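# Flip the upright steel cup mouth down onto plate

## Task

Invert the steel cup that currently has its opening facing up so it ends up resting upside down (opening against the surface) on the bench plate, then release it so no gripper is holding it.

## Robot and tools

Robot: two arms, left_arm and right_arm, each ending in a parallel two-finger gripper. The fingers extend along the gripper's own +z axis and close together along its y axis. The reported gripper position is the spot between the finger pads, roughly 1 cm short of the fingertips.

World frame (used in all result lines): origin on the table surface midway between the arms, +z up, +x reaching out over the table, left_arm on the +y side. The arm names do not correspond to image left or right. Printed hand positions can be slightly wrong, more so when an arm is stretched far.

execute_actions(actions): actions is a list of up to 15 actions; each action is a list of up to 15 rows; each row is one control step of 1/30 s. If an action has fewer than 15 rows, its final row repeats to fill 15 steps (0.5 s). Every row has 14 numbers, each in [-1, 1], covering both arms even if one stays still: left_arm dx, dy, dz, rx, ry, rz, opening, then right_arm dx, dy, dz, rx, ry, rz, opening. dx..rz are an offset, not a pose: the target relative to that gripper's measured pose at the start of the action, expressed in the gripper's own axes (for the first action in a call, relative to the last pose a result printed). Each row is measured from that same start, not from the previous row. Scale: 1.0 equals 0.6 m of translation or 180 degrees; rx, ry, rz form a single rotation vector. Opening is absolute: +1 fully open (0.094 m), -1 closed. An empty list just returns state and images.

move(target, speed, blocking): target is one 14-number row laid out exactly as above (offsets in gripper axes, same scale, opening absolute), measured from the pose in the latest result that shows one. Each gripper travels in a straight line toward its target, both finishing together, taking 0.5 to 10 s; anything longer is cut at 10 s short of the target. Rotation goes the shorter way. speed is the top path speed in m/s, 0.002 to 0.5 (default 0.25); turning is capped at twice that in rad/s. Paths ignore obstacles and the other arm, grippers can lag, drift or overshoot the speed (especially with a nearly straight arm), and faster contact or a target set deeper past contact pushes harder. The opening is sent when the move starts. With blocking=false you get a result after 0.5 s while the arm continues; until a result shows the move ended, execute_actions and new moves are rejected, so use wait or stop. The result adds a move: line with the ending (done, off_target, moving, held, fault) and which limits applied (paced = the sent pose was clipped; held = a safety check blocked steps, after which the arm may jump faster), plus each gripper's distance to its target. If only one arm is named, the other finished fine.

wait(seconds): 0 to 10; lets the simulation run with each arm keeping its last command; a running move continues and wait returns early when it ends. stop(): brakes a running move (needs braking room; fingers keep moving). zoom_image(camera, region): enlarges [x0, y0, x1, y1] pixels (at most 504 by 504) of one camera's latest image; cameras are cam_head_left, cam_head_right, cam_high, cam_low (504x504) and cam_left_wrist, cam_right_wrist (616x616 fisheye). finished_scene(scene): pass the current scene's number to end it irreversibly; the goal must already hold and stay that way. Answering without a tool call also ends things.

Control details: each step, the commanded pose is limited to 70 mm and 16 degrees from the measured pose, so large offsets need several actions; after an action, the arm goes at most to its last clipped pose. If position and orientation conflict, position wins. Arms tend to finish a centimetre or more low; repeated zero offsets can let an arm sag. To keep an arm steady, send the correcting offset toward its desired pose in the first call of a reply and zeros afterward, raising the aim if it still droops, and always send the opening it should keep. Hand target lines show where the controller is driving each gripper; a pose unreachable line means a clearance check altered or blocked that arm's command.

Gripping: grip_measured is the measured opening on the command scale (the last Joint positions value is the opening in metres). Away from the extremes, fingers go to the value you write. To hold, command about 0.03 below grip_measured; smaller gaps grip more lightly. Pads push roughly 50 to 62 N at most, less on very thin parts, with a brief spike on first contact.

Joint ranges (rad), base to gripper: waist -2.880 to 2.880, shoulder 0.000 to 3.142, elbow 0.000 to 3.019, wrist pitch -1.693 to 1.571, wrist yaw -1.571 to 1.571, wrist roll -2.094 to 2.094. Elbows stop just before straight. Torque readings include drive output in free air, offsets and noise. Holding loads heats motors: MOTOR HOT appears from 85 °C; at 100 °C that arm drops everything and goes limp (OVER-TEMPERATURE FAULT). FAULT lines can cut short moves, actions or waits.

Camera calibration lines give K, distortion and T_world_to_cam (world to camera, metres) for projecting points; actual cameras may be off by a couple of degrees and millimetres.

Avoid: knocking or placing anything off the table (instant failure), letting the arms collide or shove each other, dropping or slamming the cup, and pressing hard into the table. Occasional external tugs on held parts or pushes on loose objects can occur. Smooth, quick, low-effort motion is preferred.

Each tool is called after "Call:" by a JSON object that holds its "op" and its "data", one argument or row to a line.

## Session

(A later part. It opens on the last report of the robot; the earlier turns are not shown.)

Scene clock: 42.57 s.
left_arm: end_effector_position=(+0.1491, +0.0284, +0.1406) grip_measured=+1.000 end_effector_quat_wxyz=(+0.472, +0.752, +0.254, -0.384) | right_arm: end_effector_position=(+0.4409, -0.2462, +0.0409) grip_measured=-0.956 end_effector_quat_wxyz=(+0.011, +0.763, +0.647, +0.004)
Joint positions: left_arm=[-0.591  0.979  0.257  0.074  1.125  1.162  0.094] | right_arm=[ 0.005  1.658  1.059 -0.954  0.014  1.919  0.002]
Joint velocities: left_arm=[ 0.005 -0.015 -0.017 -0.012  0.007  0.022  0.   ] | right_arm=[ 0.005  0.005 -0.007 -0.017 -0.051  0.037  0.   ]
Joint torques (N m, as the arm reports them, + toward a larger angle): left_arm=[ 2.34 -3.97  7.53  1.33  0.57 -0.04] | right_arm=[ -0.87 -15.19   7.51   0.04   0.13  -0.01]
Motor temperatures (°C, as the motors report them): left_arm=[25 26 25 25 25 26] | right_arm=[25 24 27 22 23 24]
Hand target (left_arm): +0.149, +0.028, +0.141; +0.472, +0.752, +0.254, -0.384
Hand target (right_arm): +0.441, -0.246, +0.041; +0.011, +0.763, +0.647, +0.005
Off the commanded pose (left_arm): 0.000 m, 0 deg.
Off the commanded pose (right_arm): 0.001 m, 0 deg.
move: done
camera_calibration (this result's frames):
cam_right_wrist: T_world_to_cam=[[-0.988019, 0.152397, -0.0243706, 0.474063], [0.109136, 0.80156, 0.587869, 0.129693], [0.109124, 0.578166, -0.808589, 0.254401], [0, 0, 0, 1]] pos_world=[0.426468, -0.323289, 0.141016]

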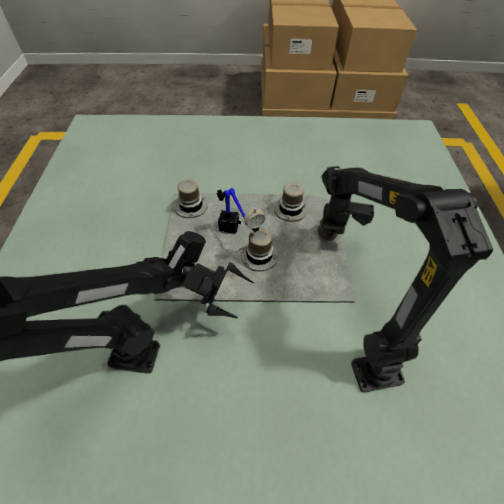

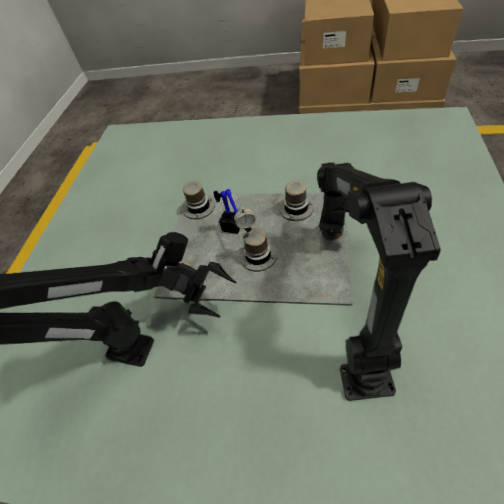

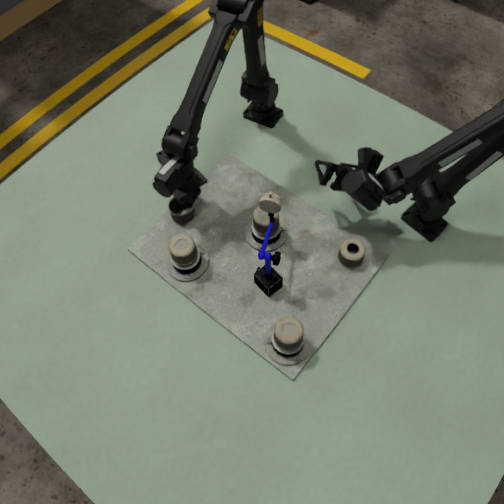

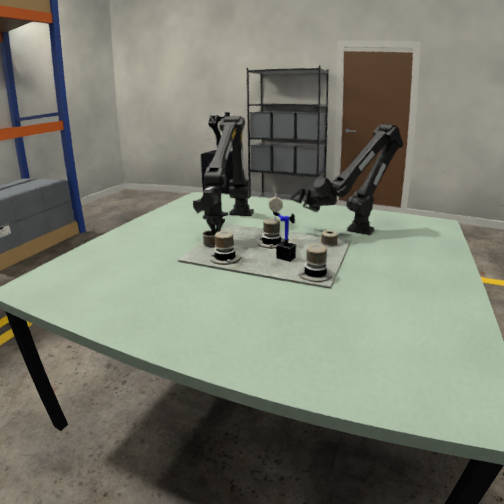

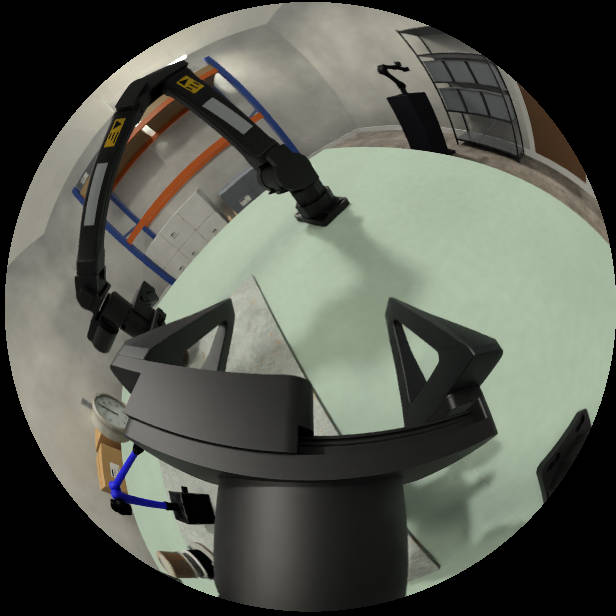

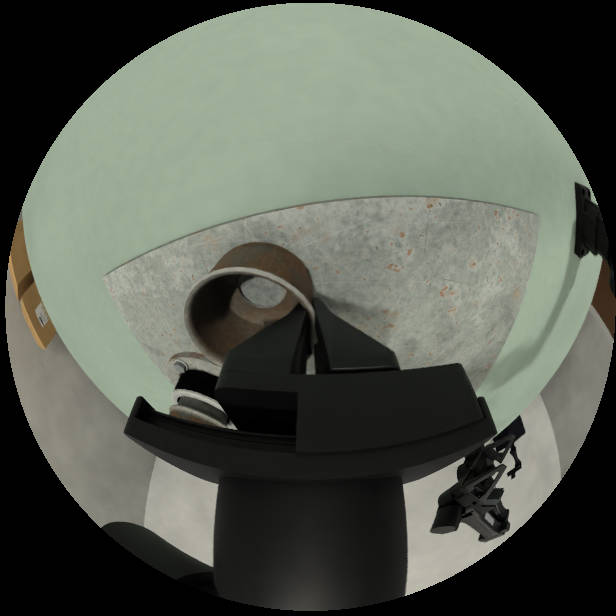

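Call:
{"op": "move", "data": {
  "target": [-0.068,0.258,-0.292,-0.015,-0.125,-0.681,1,0,0,-0.36,0,0,0,-1],
  "speed": 0.2
}}

Call:
{"op": "move", "data": {
  "target": [0,0,0,0,0,0,1,0.22,-0.32,-0.08,0,0.5,0,-1],
  "speed": 0.2
}}

Scene clock: 58.60 s.
left_arm: end_effector_position=(+0.1678, +0.0567, +0.1597) grip_measured=+1.000 end_effector_quat_wxyz=(+0.373, +0.651, +0.407, -0.521) | right_arm: end_effector_position=(+0.4237, -0.2494, +0.2220) grip_measured=-0.956 end_effector_quat_wxyz=(-0.009, +0.762, +0.647, -0.030)
Joint positions: left_arm=[-0.412  0.979  0.315 -0.21   1.336  0.923  0.094] | right_arm=[ 0.005  1.494  1.374 -1.511  0.014  1.919  0.002]
Joint velocities: left_arm=[-0.015 -0.005 -0.002 -0.002 -0.007 -0.051  0.   ] | right_arm=[-0.015 -0.024  0.002 -0.027 -0.007  0.007  0.   ]
Joint torques (N m, as the arm reports them, + toward a larger angle): left_arm=[ 2.1  -4.11  7.66  1.19  0.68  0.02] | right_arm=[ -0.39 -16.52  13.28  -0.52   0.09   0.04]
Motor temperatures (°C, as the motors report them): left_arm=[25 26 26 25 25 26] | right_arm=[25 25 27 22 23 24]
Hand target (left_arm): +0.168, +0.056, +0.160; +0.374, +0.652, +0.405, -0.520
Hand target (right_arm): +0.434, -0.245, +0.256; +0.010, +0.763, +0.647, +0.005
Off the commanded pose (left_arm): 0.202 m, 96 deg; position and orientation clipped at the last step of the last action.
Off the commanded pose (right_arm): 0.038 m, 5 deg.
move: held (left_arm), off_target (right_arm); limits=paced,held; held on 134 of 174 steps (left_arm), including the last (left_arm)
pose unreachable (left arm): on one or more control steps of this call, first in action 0 (counted from 0), this arm could not follow its commanded pose, so it was not sent that pose on those steps. On the call's last step it was still not sent that pose. It may still have moved: this result reports where it is.
cause: the commanded pose would bring two parts of the arm too close to each other (its wrist (the part past joint 4) and its wrist camera, with joints 5 (wrist yaw) and 6 (wrist roll) between them).
camera_calibration (this result's frames):
cam_left_wrist: T_world_to_cam=[[-0.917916, 0.391948, -0.0617031, 0.141517], [0.322954, 0.647702, -0.69006, 0.0263063], [-0.230503, -0.653345, -0.721117, 0.316402], [0, 0, 0, 1]] pos_world=[0.194337, 0.134213, 0.255048]
cam_right_wrist: T_world_to_cam=[[-0.986999, 0.152587, 0.0504928, 0.44489], [0.154163, 0.809931, 0.565902, 0.0155601], [0.0454533, 0.566329, -0.822925, 0.431812], [0, 0, 0, 1]] pos_world=[0.41708, -0.325034, 0.32408]

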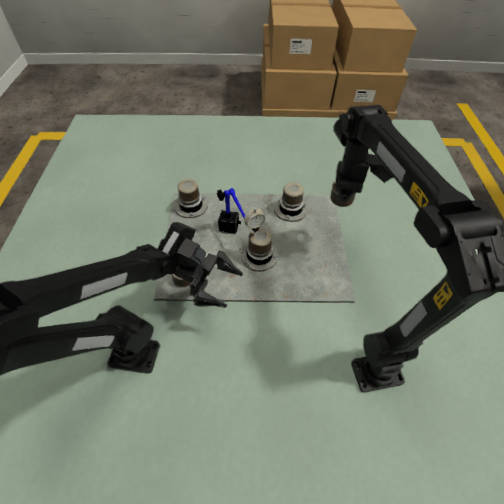

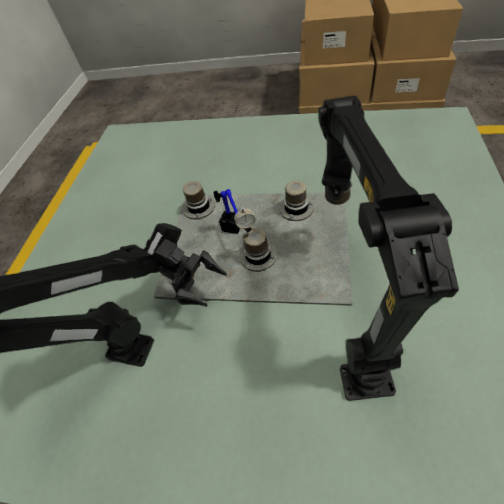

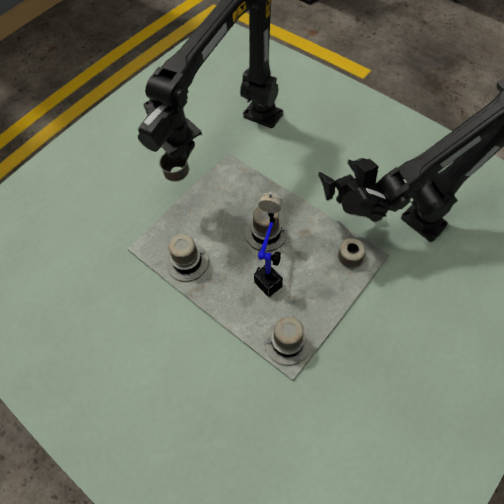

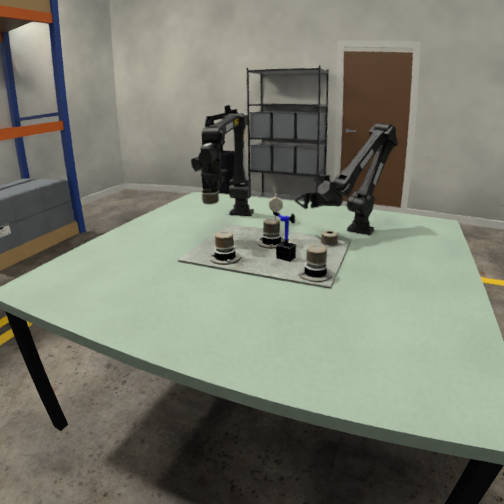

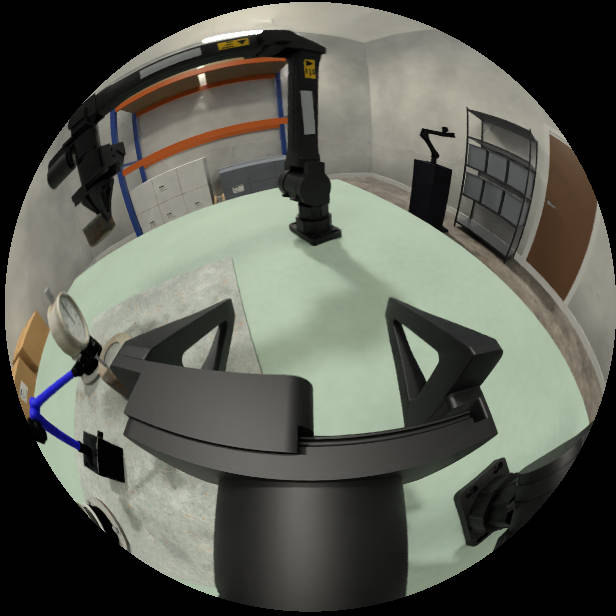

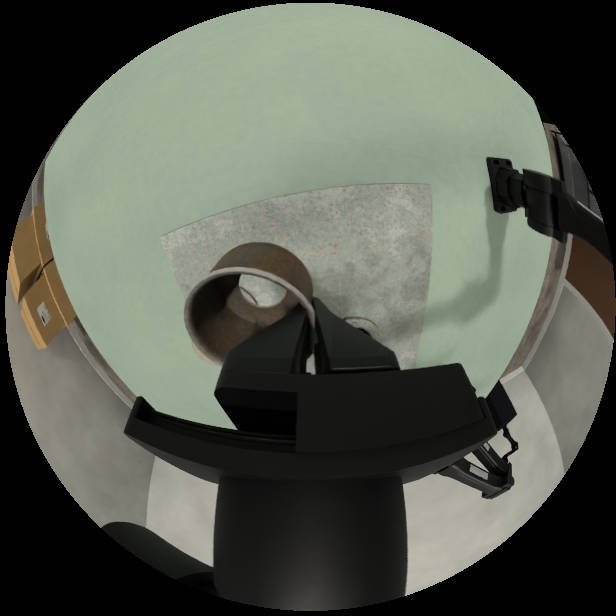

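Scene clock: 62.87 s.
left_arm: end_effector_position=(+0.1678, +0.0567, +0.1597) grip_measured=+1.000 end_effector_quat_wxyz=(+0.373, +0.651, +0.407, -0.521) | right_arm: end_effector_position=(+0.2593, -0.0883, +0.2668) grip_measured=-0.956 end_effector_quat_wxyz=(-0.494, +0.509, +0.574, +0.410)
Joint positions: left_arm=[-0.412  0.979  0.315 -0.21   1.336  0.923  0.094] | right_arm=[ 0.064  1.059  0.71  -0.756 -1.371  2.078  0.002]
Joint velocities: left_arm=[-0.015  0.015  0.002 -0.027  0.037  0.066  0.   ] | right_arm=[-0.005 -0.005  0.002  0.017 -0.037 -0.051 -0.001]
Joint torques (N m, as the arm reports them, + toward a larger angle): left_arm=[ 2.31 -4.11  7.62  1.07  0.72  0.  ] | right_arm=[-0.5  -6.41  9.7   1.31 -1.15  0.06]
Motor temperatures (°C, as the motors report them): left_arm=[25 26 26 25 25 26] | right_arm=[25 25 27 22 23 24]
Hand target (left_arm): +0.168, +0.057, +0.160; +0.373, +0.651, +0.407, -0.521
Hand target (right_arm): +0.261, -0.086, +0.273; +0.494, -0.500, -0.577, -0.416
Off the commanded pose (left_arm): 0.000 m, 0 deg.
Off the commanded pose (right_arm): 0.009 m, 20 deg; orientation clipped at the last step of the last action.
joint sent to its limit (right arm) — the command would take joint 6 (wrist roll) past its upper limit, so that joint was sent only as far as its limit.
move: off_target (right_arm); limits=paced
camera_calibration (this result's frames):
cam_left_wrist: T_world_to_cam=[[-0.917916, 0.391948, -0.0617031, 0.141517], [0.322954, 0.647702, -0.69006, 0.0263063], [-0.230503, -0.653345, -0.721117, 0.316402], [0, 0, 0, 1]] pos_world=[0.194337, 0.134213, 0.255048]
cam_right_wrist: T_world_to_cam=[[-0.989172, -0.145141, 0.0217564, 0.237773], [0.0834521, -0.434305, 0.896892, -0.294758], [-0.120727, 0.888996, 0.441715, 0.119056], [0, 0, 0, 1]] pos_world=[0.27417, -0.199344, 0.206604]

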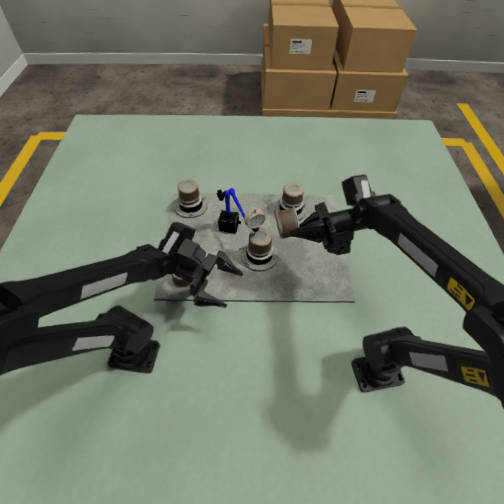

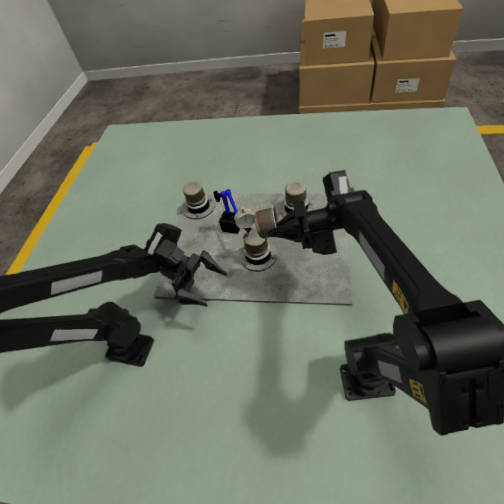

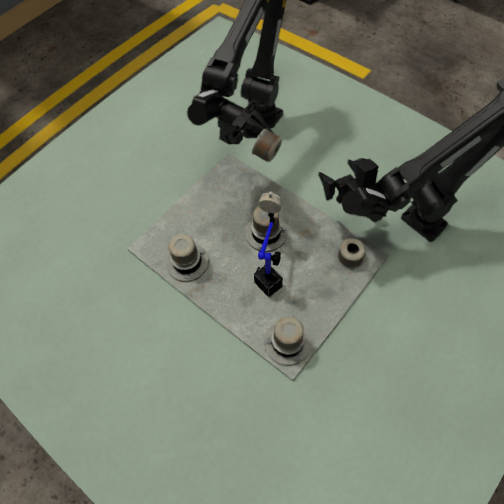

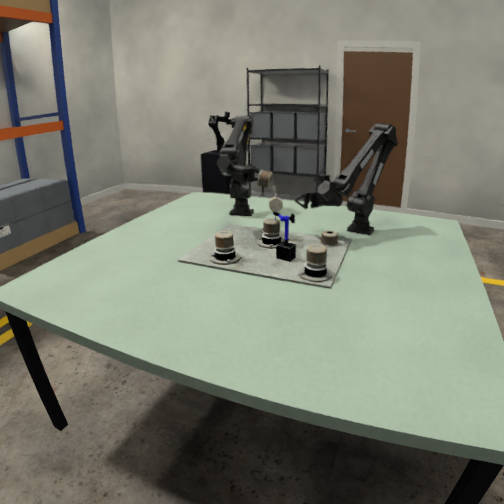

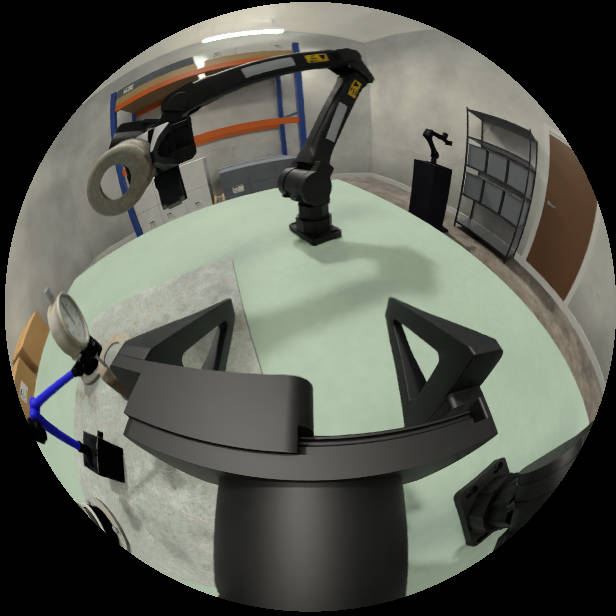

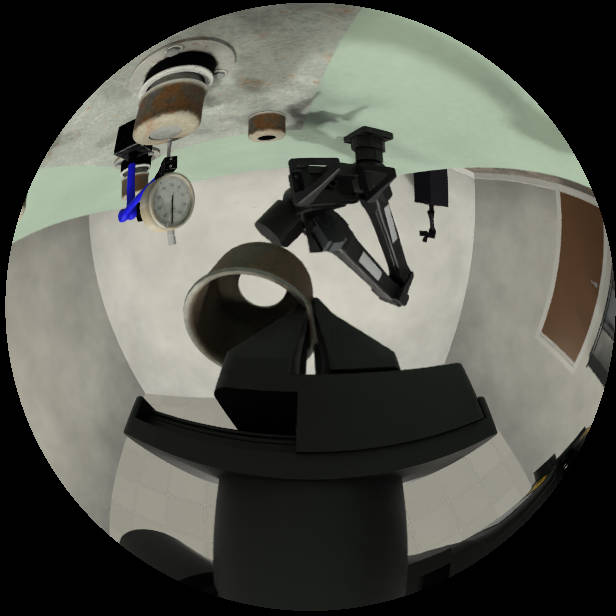

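Call:
{"op": "move", "data": {
  "target": [-0.193,0.125,-0.203,-0.12,-0.057,0,1,0.02,0,0,-0.04,0.09,-0.5,-1],
  "speed": 0.2
}}

Scene clock: 74.47 s.
left_arm: end_effector_position=(+0.1676, +0.0567, +0.1599) grip_measured=+1.000 end_effector_quat_wxyz=(+0.373, +0.651, +0.407, -0.521) | right_arm: end_effector_position=(+0.2558, -0.0857, +0.2800) grip_measured=-0.956 end_effector_quat_wxyz=(-0.084, -0.072, +0.701, +0.705)
Joint positions: left_arm=[-0.412  0.979  0.315 -0.21   1.337  0.923  0.094] | right_arm=[ 0.064  1.179  0.457  1.066 -1.547  1.93   0.002]
Joint velocities: left_arm=[-0.005 -0.005  0.017  0.012  0.066 -0.066  0.   ] | right_arm=[ 0.005  0.024 -0.012  0.066 -0.007  0.022 -0.001]
Joint torques (N m, as the arm reports them, + toward a larger angle): left_arm=[ 2.32 -4.06  7.62  1.07  0.71  0.01] | right_arm=[-1.17 -5.48  7.92  1.76  0.43  0.05]
Motor temperatures (°C, as the motors report them): left_arm=[25 26 26 25 25 26] | right_arm=[25 25 27 22 24 24]
Hand target (left_arm): +0.168, +0.057, +0.160; +0.373, +0.651, +0.407, -0.521
Hand target (right_arm): +0.259, -0.086, +0.279; -0.086, -0.066, +0.701, +0.705
Off the commanded pose (left_arm): 0.184 m, 24 deg; position and orientation clipped at the last step of the last action.
Off the commanded pose (right_arm): 0.004 m, 5 deg.
move: held (left_arm), off_target (right_arm); limits=paced,held; held on 135 of 139 steps (left_arm), including the last (left_arm)
pose unreachable (left arm): on one or more control steps of this call, first in action 0 (counted from 0), this arm could not follow its commanded pose, so it was not sent that pose on those steps. On the call's last step it was still not sent that pose. It may still have moved: this result reports where it is.
cause: the commanded pose would bring two parts of the arm too close to each other (its wrist (the part past joint 4) and its wrist camera, with joints 5 (wrist yaw) and 6 (wrist roll) between them).
camera_calibration (this result's frames):
cam_left_wrist: T_world_to_cam=[[-0.917569, 0.392785, -0.0615424, 0.141228], [0.32317, 0.646693, -0.690904, 0.0266317], [-0.231578, -0.653841, -0.720322, 0.316606], [0, 0, 0, 1]] pos_world=[0.194298, 0.134315, 0.255149]
cam_right_wrist: T_world_to_cam=[[-0.00690129, 0.00923598, -0.999934, 0.282472], [-0.654891, -0.75572, -0.00246039, 0.107939], [-0.755692, 0.65483, 0.011264, 0.373363], [0, 0, 0, 1]] pos_world=[0.354785, -0.165526, 0.278513]

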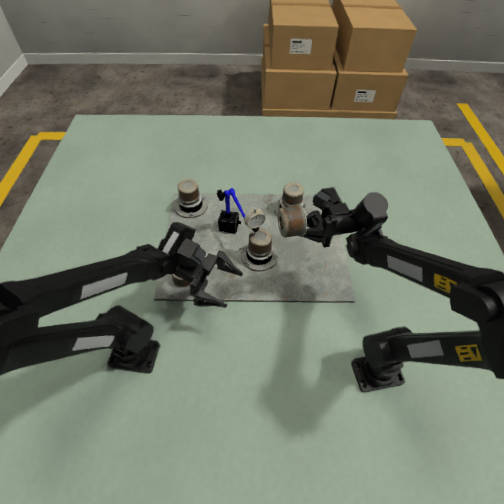

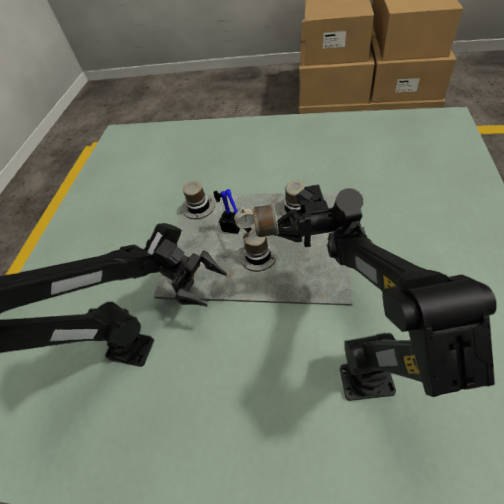

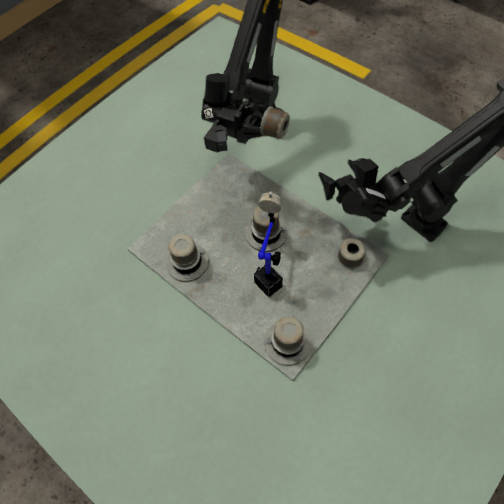

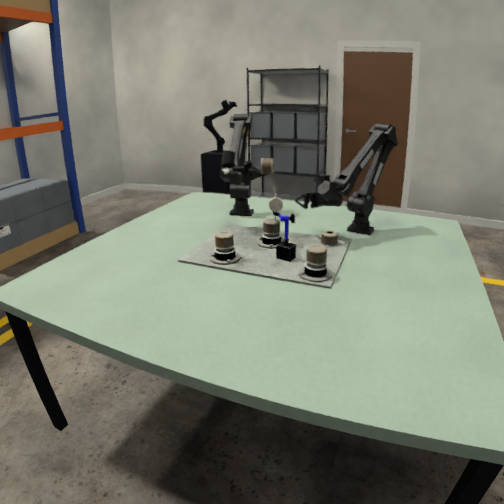

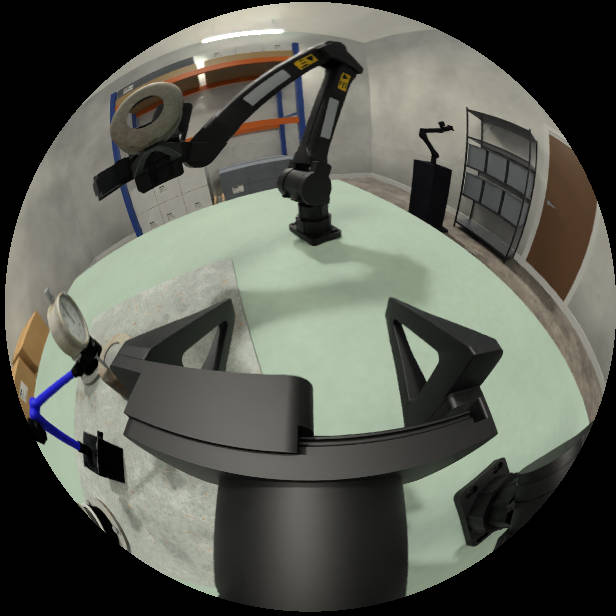

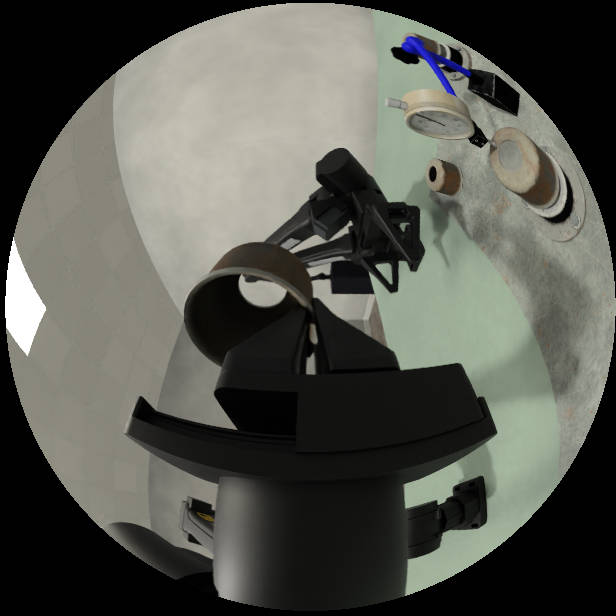

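Call:
{"op": "move", "data": {
  "target": [0,0,0,-0.2,0,0.15,1,0,0,0,0,-0.07,0,-1],
  "speed": 0.2
}}

Scene clock: 79.97 s.
left_arm: end_effector_position=(+0.1706, +0.0585, +0.1563) grip_measured=+1.000 end_effector_quat_wxyz=(+0.569, +0.613, +0.413, -0.360) | right_arm: end_effector_position=(+0.2583, -0.0872, +0.2692) grip_measured=-0.956 end_effector_quat_wxyz=(-0.021, +0.023, +0.708, +0.706)
Joint positions: left_arm=[-0.545  0.778  0.023  0.612  0.861  0.524  0.094] | right_arm=[ 0.076  0.985  0.394  0.578 -1.312  1.62   0.002]
Joint velocities: left_arm=[-0.015  0.005 -0.027 -0.007 -0.081 -0.022  0.   ] | right_arm=[-0.005  0.015  0.012 -0.032 -0.037 -0.095 -0.001]
Joint torques (N m, as the arm reports them, + toward a larger angle): left_arm=[ 2.6  -0.95  7.91  1.5   0.25 -0.03] | right_arm=[-0.33 -6.64  9.41  1.15  0.07 -0.22]
Motor temperatures (°C, as the motors report them): left_arm=[25 26 26 25 25 26] | right_arm=[25 25 27 22 24 24]
Hand target (left_arm): +0.172, +0.058, +0.157; +0.569, +0.613, +0.414, -0.359
Hand target (right_arm): +0.256, -0.086, +0.279; -0.006, +0.006, +0.706, +0.708
Off the commanded pose (left_arm): 0.005 m, 16 deg.
Off the commanded pose (right_arm): 0.011 m, 3 deg.
move: held (left_arm), off_target (right_arm); limits=held; held on 26 of 68 steps (left_arm), including the last (left_arm)
pose unreachable (left arm): on one or more control steps of this call, first in action 0 (counted from 0), this arm could not follow its commanded pose, so it was not sent that pose on those steps. On the call's last step it was still not sent that pose. It may still have moved: this result reports where it is.
cause: the commanded pose would bring two parts of the arm too close to each other (its shoulder (the part past joint 1) and its forearm (the part past joint 3), with joints 2 (shoulder) and 3 (elbow) between them).
camera_calibration (this result's frames):
cam_left_wrist: T_world_to_cam=[[-0.915627, 0.0137589, -0.401794, 0.218055], [0.309319, 0.662511, -0.682204, 0.0220507], [0.256806, -0.748926, -0.610868, 0.220989], [0, 0, 0, 1]] pos_world=[0.136085, 0.147895, 0.237651]
cam_right_wrist: T_world_to_cam=[[-0.0507106, -0.000488933, -0.998713, 0.281776], [-0.805744, -0.590829, 0.0412016, 0.14999], [-0.590089, 0.806797, 0.0295673, 0.34191], [0, 0, 0, 1]] pos_world=[0.3369, -0.187096, 0.265125]

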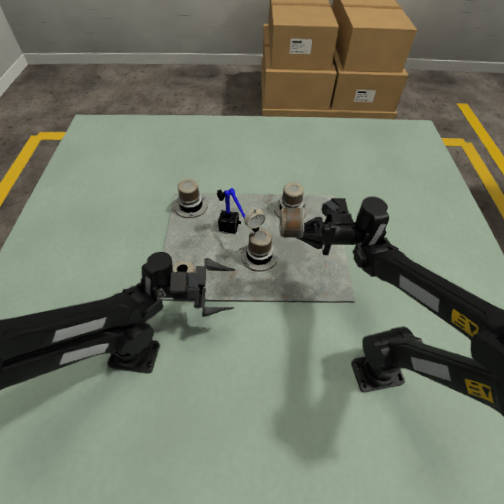

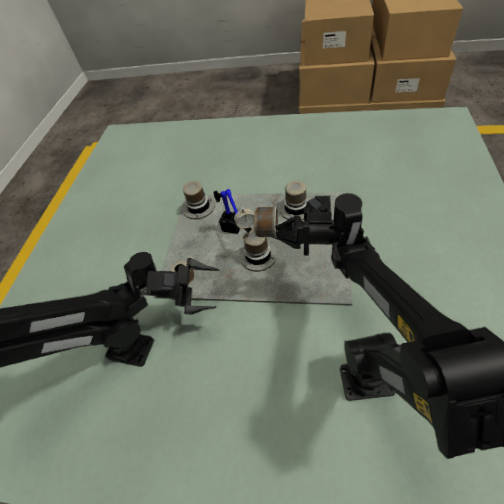

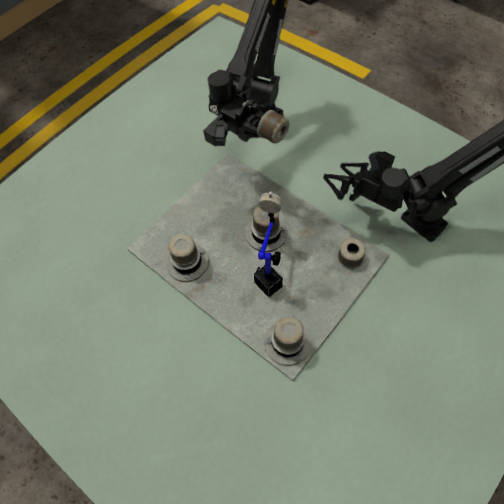

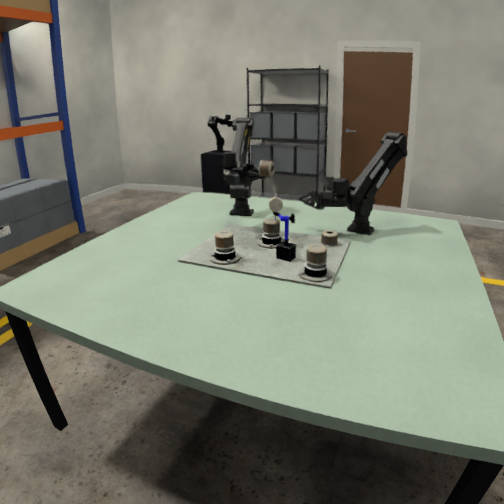

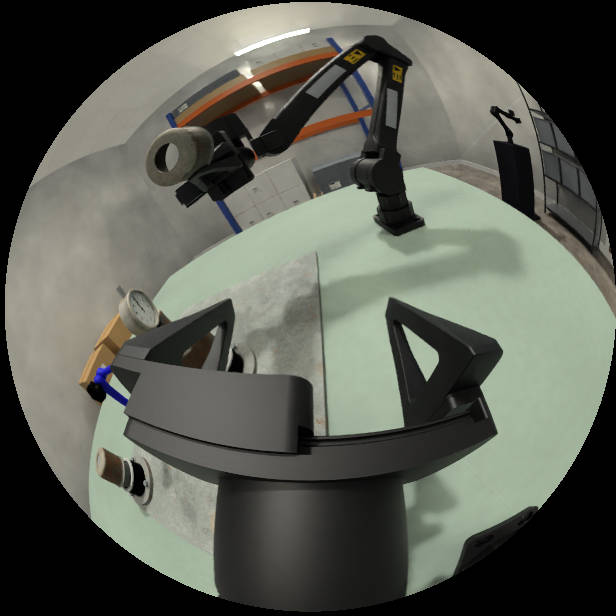

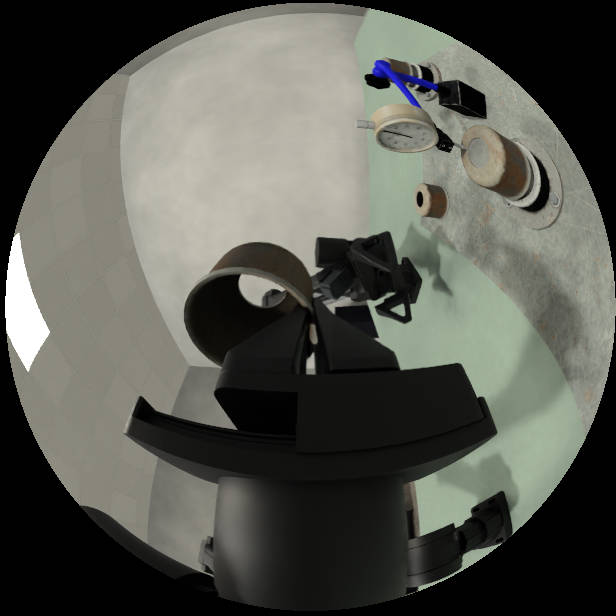

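Call:
{"op": "move", "data": {
  "target": [-0.167,0.235,0.048,0,-0.03,0,1,0,0.02,-0.15,0,0,0,-1],
  "speed": 0.2
}}

Scene clock: 85.47 s.
left_arm: end_effector_position=(+0.2508, +0.0217, +0.2835) grip_measured=+1.000 end_effector_quat_wxyz=(+0.581, +0.598, +0.390, -0.391) | right_arm: end_effector_position=(+0.2596, -0.1745, +0.2755) grip_measured=-0.956 end_effector_quat_wxyz=(+0.009, +0.054, +0.705, +0.707)
Joint positions: left_arm=[-0.436  0.871  0.397  0.438  1.019  0.432  0.094] | right_arm=[-0.267  0.886  0.361  0.526 -1.569  1.636  0.002]
Joint velocities: left_arm=[-0.005 -0.015 -0.007  0.002 -0.007 -0.037  0.   ] | right_arm=[-0.024 -0.015  0.007 -0.027 -0.007 -0.051  0.   ]
Joint torques (N m, as the arm reports them, + toward a larger angle): left_arm=[ 2.9  -3.11 12.2   1.31  0.17 -0.11] | right_arm=[-1.12 -4.63  9.49  0.84 -0.07  0.03]
Motor temperatures (°C, as the motors report them): left_arm=[25 26 26 25 25 26] | right_arm=[25 24 27 22 24 24]
Hand target (left_arm): +0.260, +0.018, +0.300; +0.588, +0.595, +0.386, -0.388
Hand target (right_arm): +0.259, -0.175, +0.282; +0.010, +0.054, +0.705, +0.707
Off the commanded pose (left_arm): 0.021 m, 1 deg.
Off the commanded pose (right_arm): 0.007 m, 5 deg.
joint sent to its limit (right arm) — the command would take joint 5 (wrist yaw) past its lower limit, so that joint was sent only as far as its limit.
move: off_target (left_arm, right_arm)
camera_calibration (this result's frames):
cam_left_wrist: T_world_to_cam=[[-0.920183, 0.0236062, -0.390776, 0.34092], [0.326727, 0.596196, -0.733348, 0.119974], [0.215668, -0.802492, -0.556322, 0.246568], [0, 0, 0, 1]] pos_world=[0.221333, 0.118293, 0.358377]
cam_right_wrist: T_world_to_cam=[[-0.0518343, 0.00733609, -0.998629, 0.28978], [-0.853586, -0.519376, 0.0404903, 0.124238], [-0.518366, 0.854515, 0.0331834, 0.401666], [0, 0, 0, 1]] pos_world=[0.329278, -0.28083, 0.271024]

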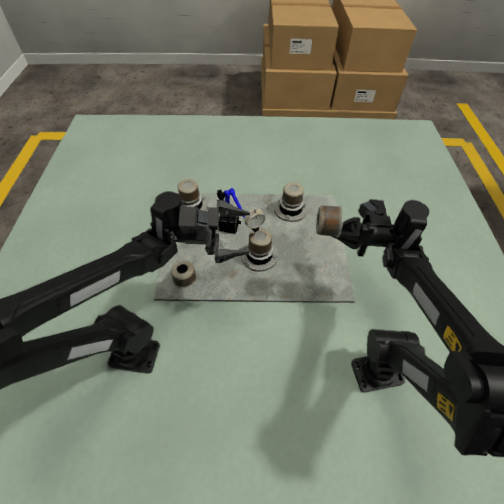

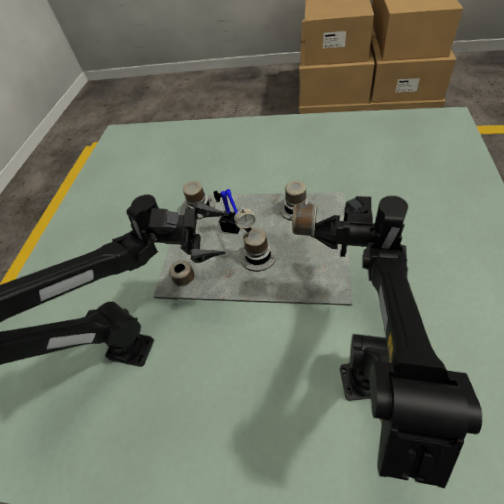

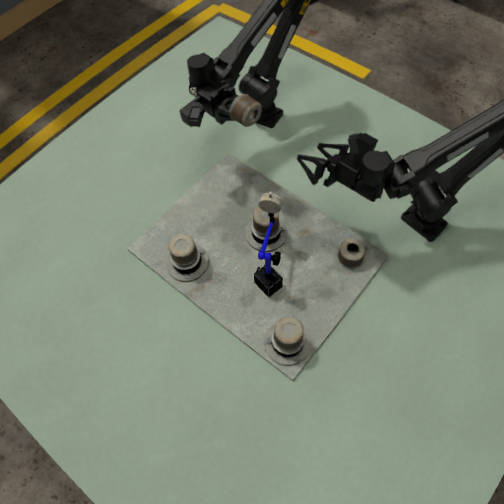

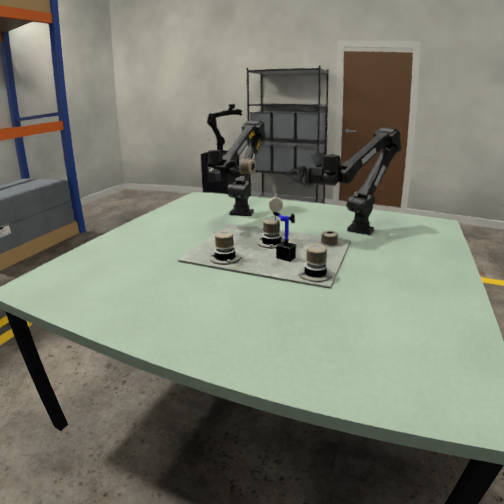

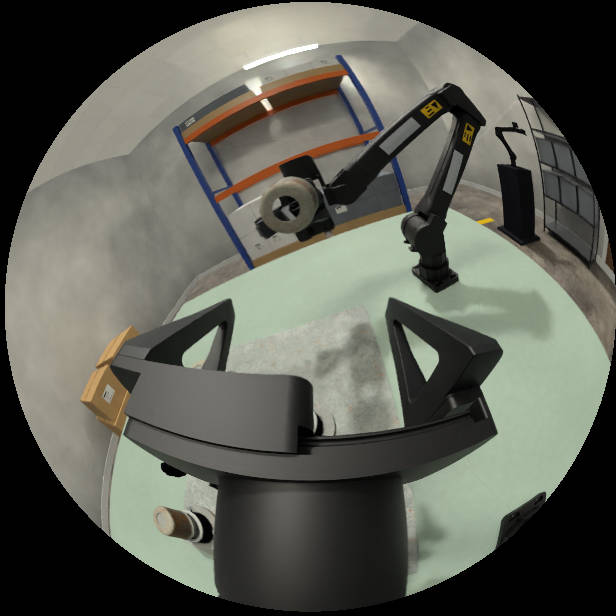

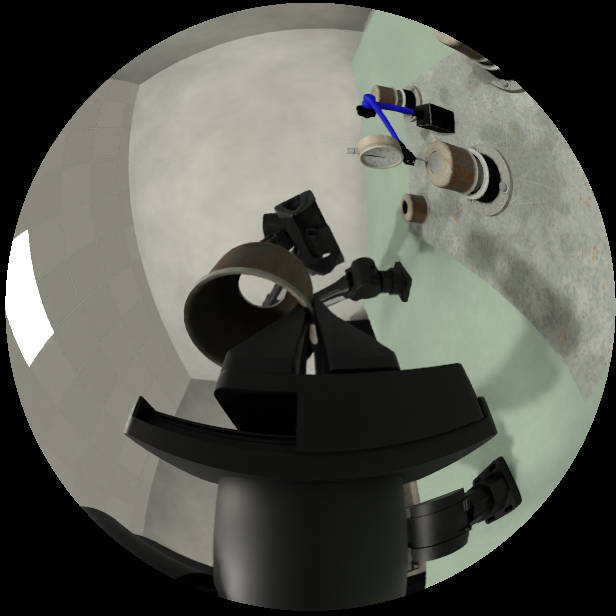

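Call:
{"op": "move", "data": {
  "target": [-0.045,0.047,0.1,0,0,0,1,0,0.01,0.085,0,-0.02,0,-1],
  "speed": 0.1
}}

Scene clock: 89.07 s.
left_arm: end_effector_position=(+0.2586, -0.0299, +0.2975) grip_measured=+1.000 end_effector_quat_wxyz=(+0.574, +0.599, +0.399, -0.391) | right_arm: end_effector_position=(+0.2641, -0.1250, +0.2665) grip_measured=-0.956 end_effector_quat_wxyz=(+0.013, +0.096, +0.707, +0.701)
Joint positions: left_arm=[-0.579  0.977  0.503  0.418  0.871  0.428  0.094] | right_arm=[-0.051  0.865  0.349  0.453 -1.289  1.626  0.002]
Joint velocities: left_arm=[-0.005 -0.015  0.002 -0.012 -0.037  0.007  0.   ] | right_arm=[-0.015 -0.015 -0.007 -0.007  0.066 -0.022 -0.   ]
Joint torques (N m, as the arm reports them, + toward a larger angle): left_arm=[ 1.54 -4.88 12.76  1.33  0.   -0.11] | right_arm=[-0.53 -5.14 10.54  1.22  0.03 -0.24]
Motor temperatures (°C, as the motors report them): left_arm=[25 26 27 25 25 26] | right_arm=[25 24 27 22 23 24]
Hand target (left_arm): +0.264, -0.039, +0.318; +0.581, +0.598, +0.390, -0.391
Hand target (right_arm): +0.264, -0.124, +0.281; +0.032, +0.076, +0.706, +0.704
Off the commanded pose (left_arm): 0.024 m, 1 deg.
Off the commanded pose (right_arm): 0.015 m, 3 deg.
move: off_target (left_arm, right_arm)
camera_calibration (this result's frames):
cam_left_wrist: T_world_to_cam=[[-0.926281, 0.0251101, -0.375996, 0.352007], [0.311951, 0.610838, -0.727711, 0.161066], [0.2114, -0.791357, -0.573641, 0.217879], [0, 0, 0, 1]] pos_world=[0.229753, 0.0651957, 0.374547]
cam_right_wrist: T_world_to_cam=[[-0.105974, 0.00135108, -0.994368, 0.293065], [-0.881391, -0.463082, 0.0933041, 0.1545], [-0.460348, 0.886314, 0.0502654, 0.346131], [0, 0, 0, 1]] pos_world=[0.326572, -0.235631, 0.2596]

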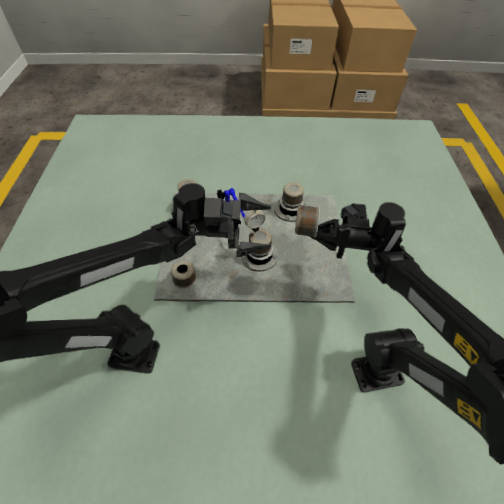

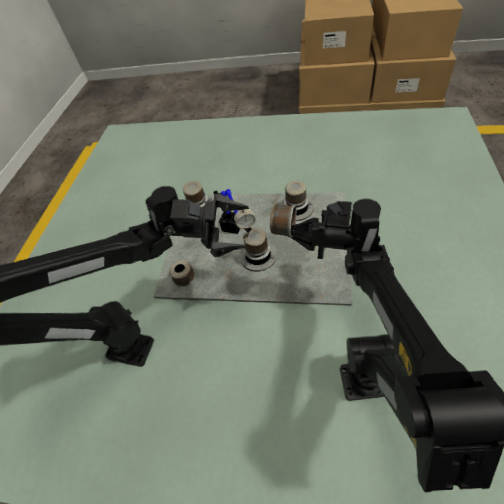

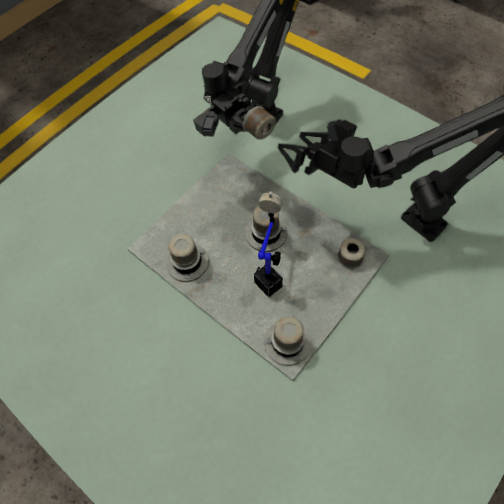

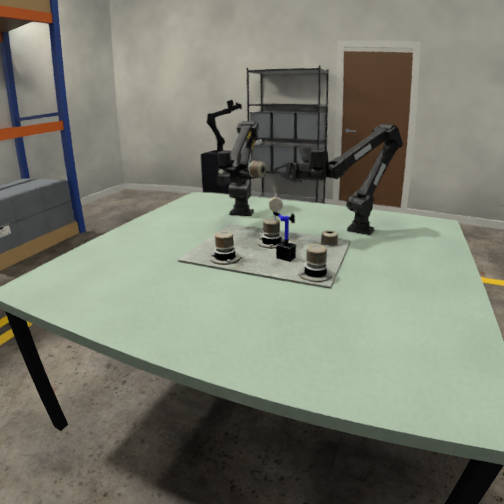

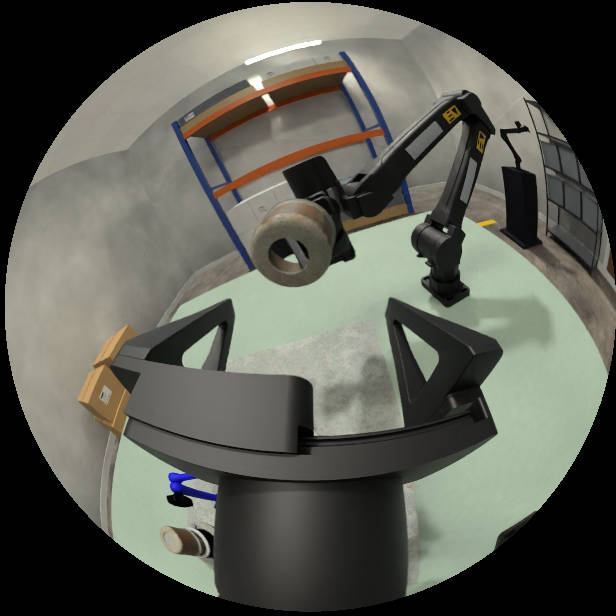

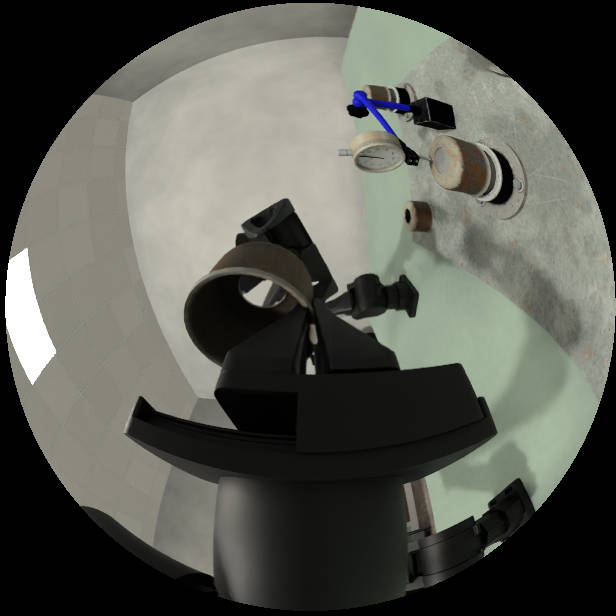

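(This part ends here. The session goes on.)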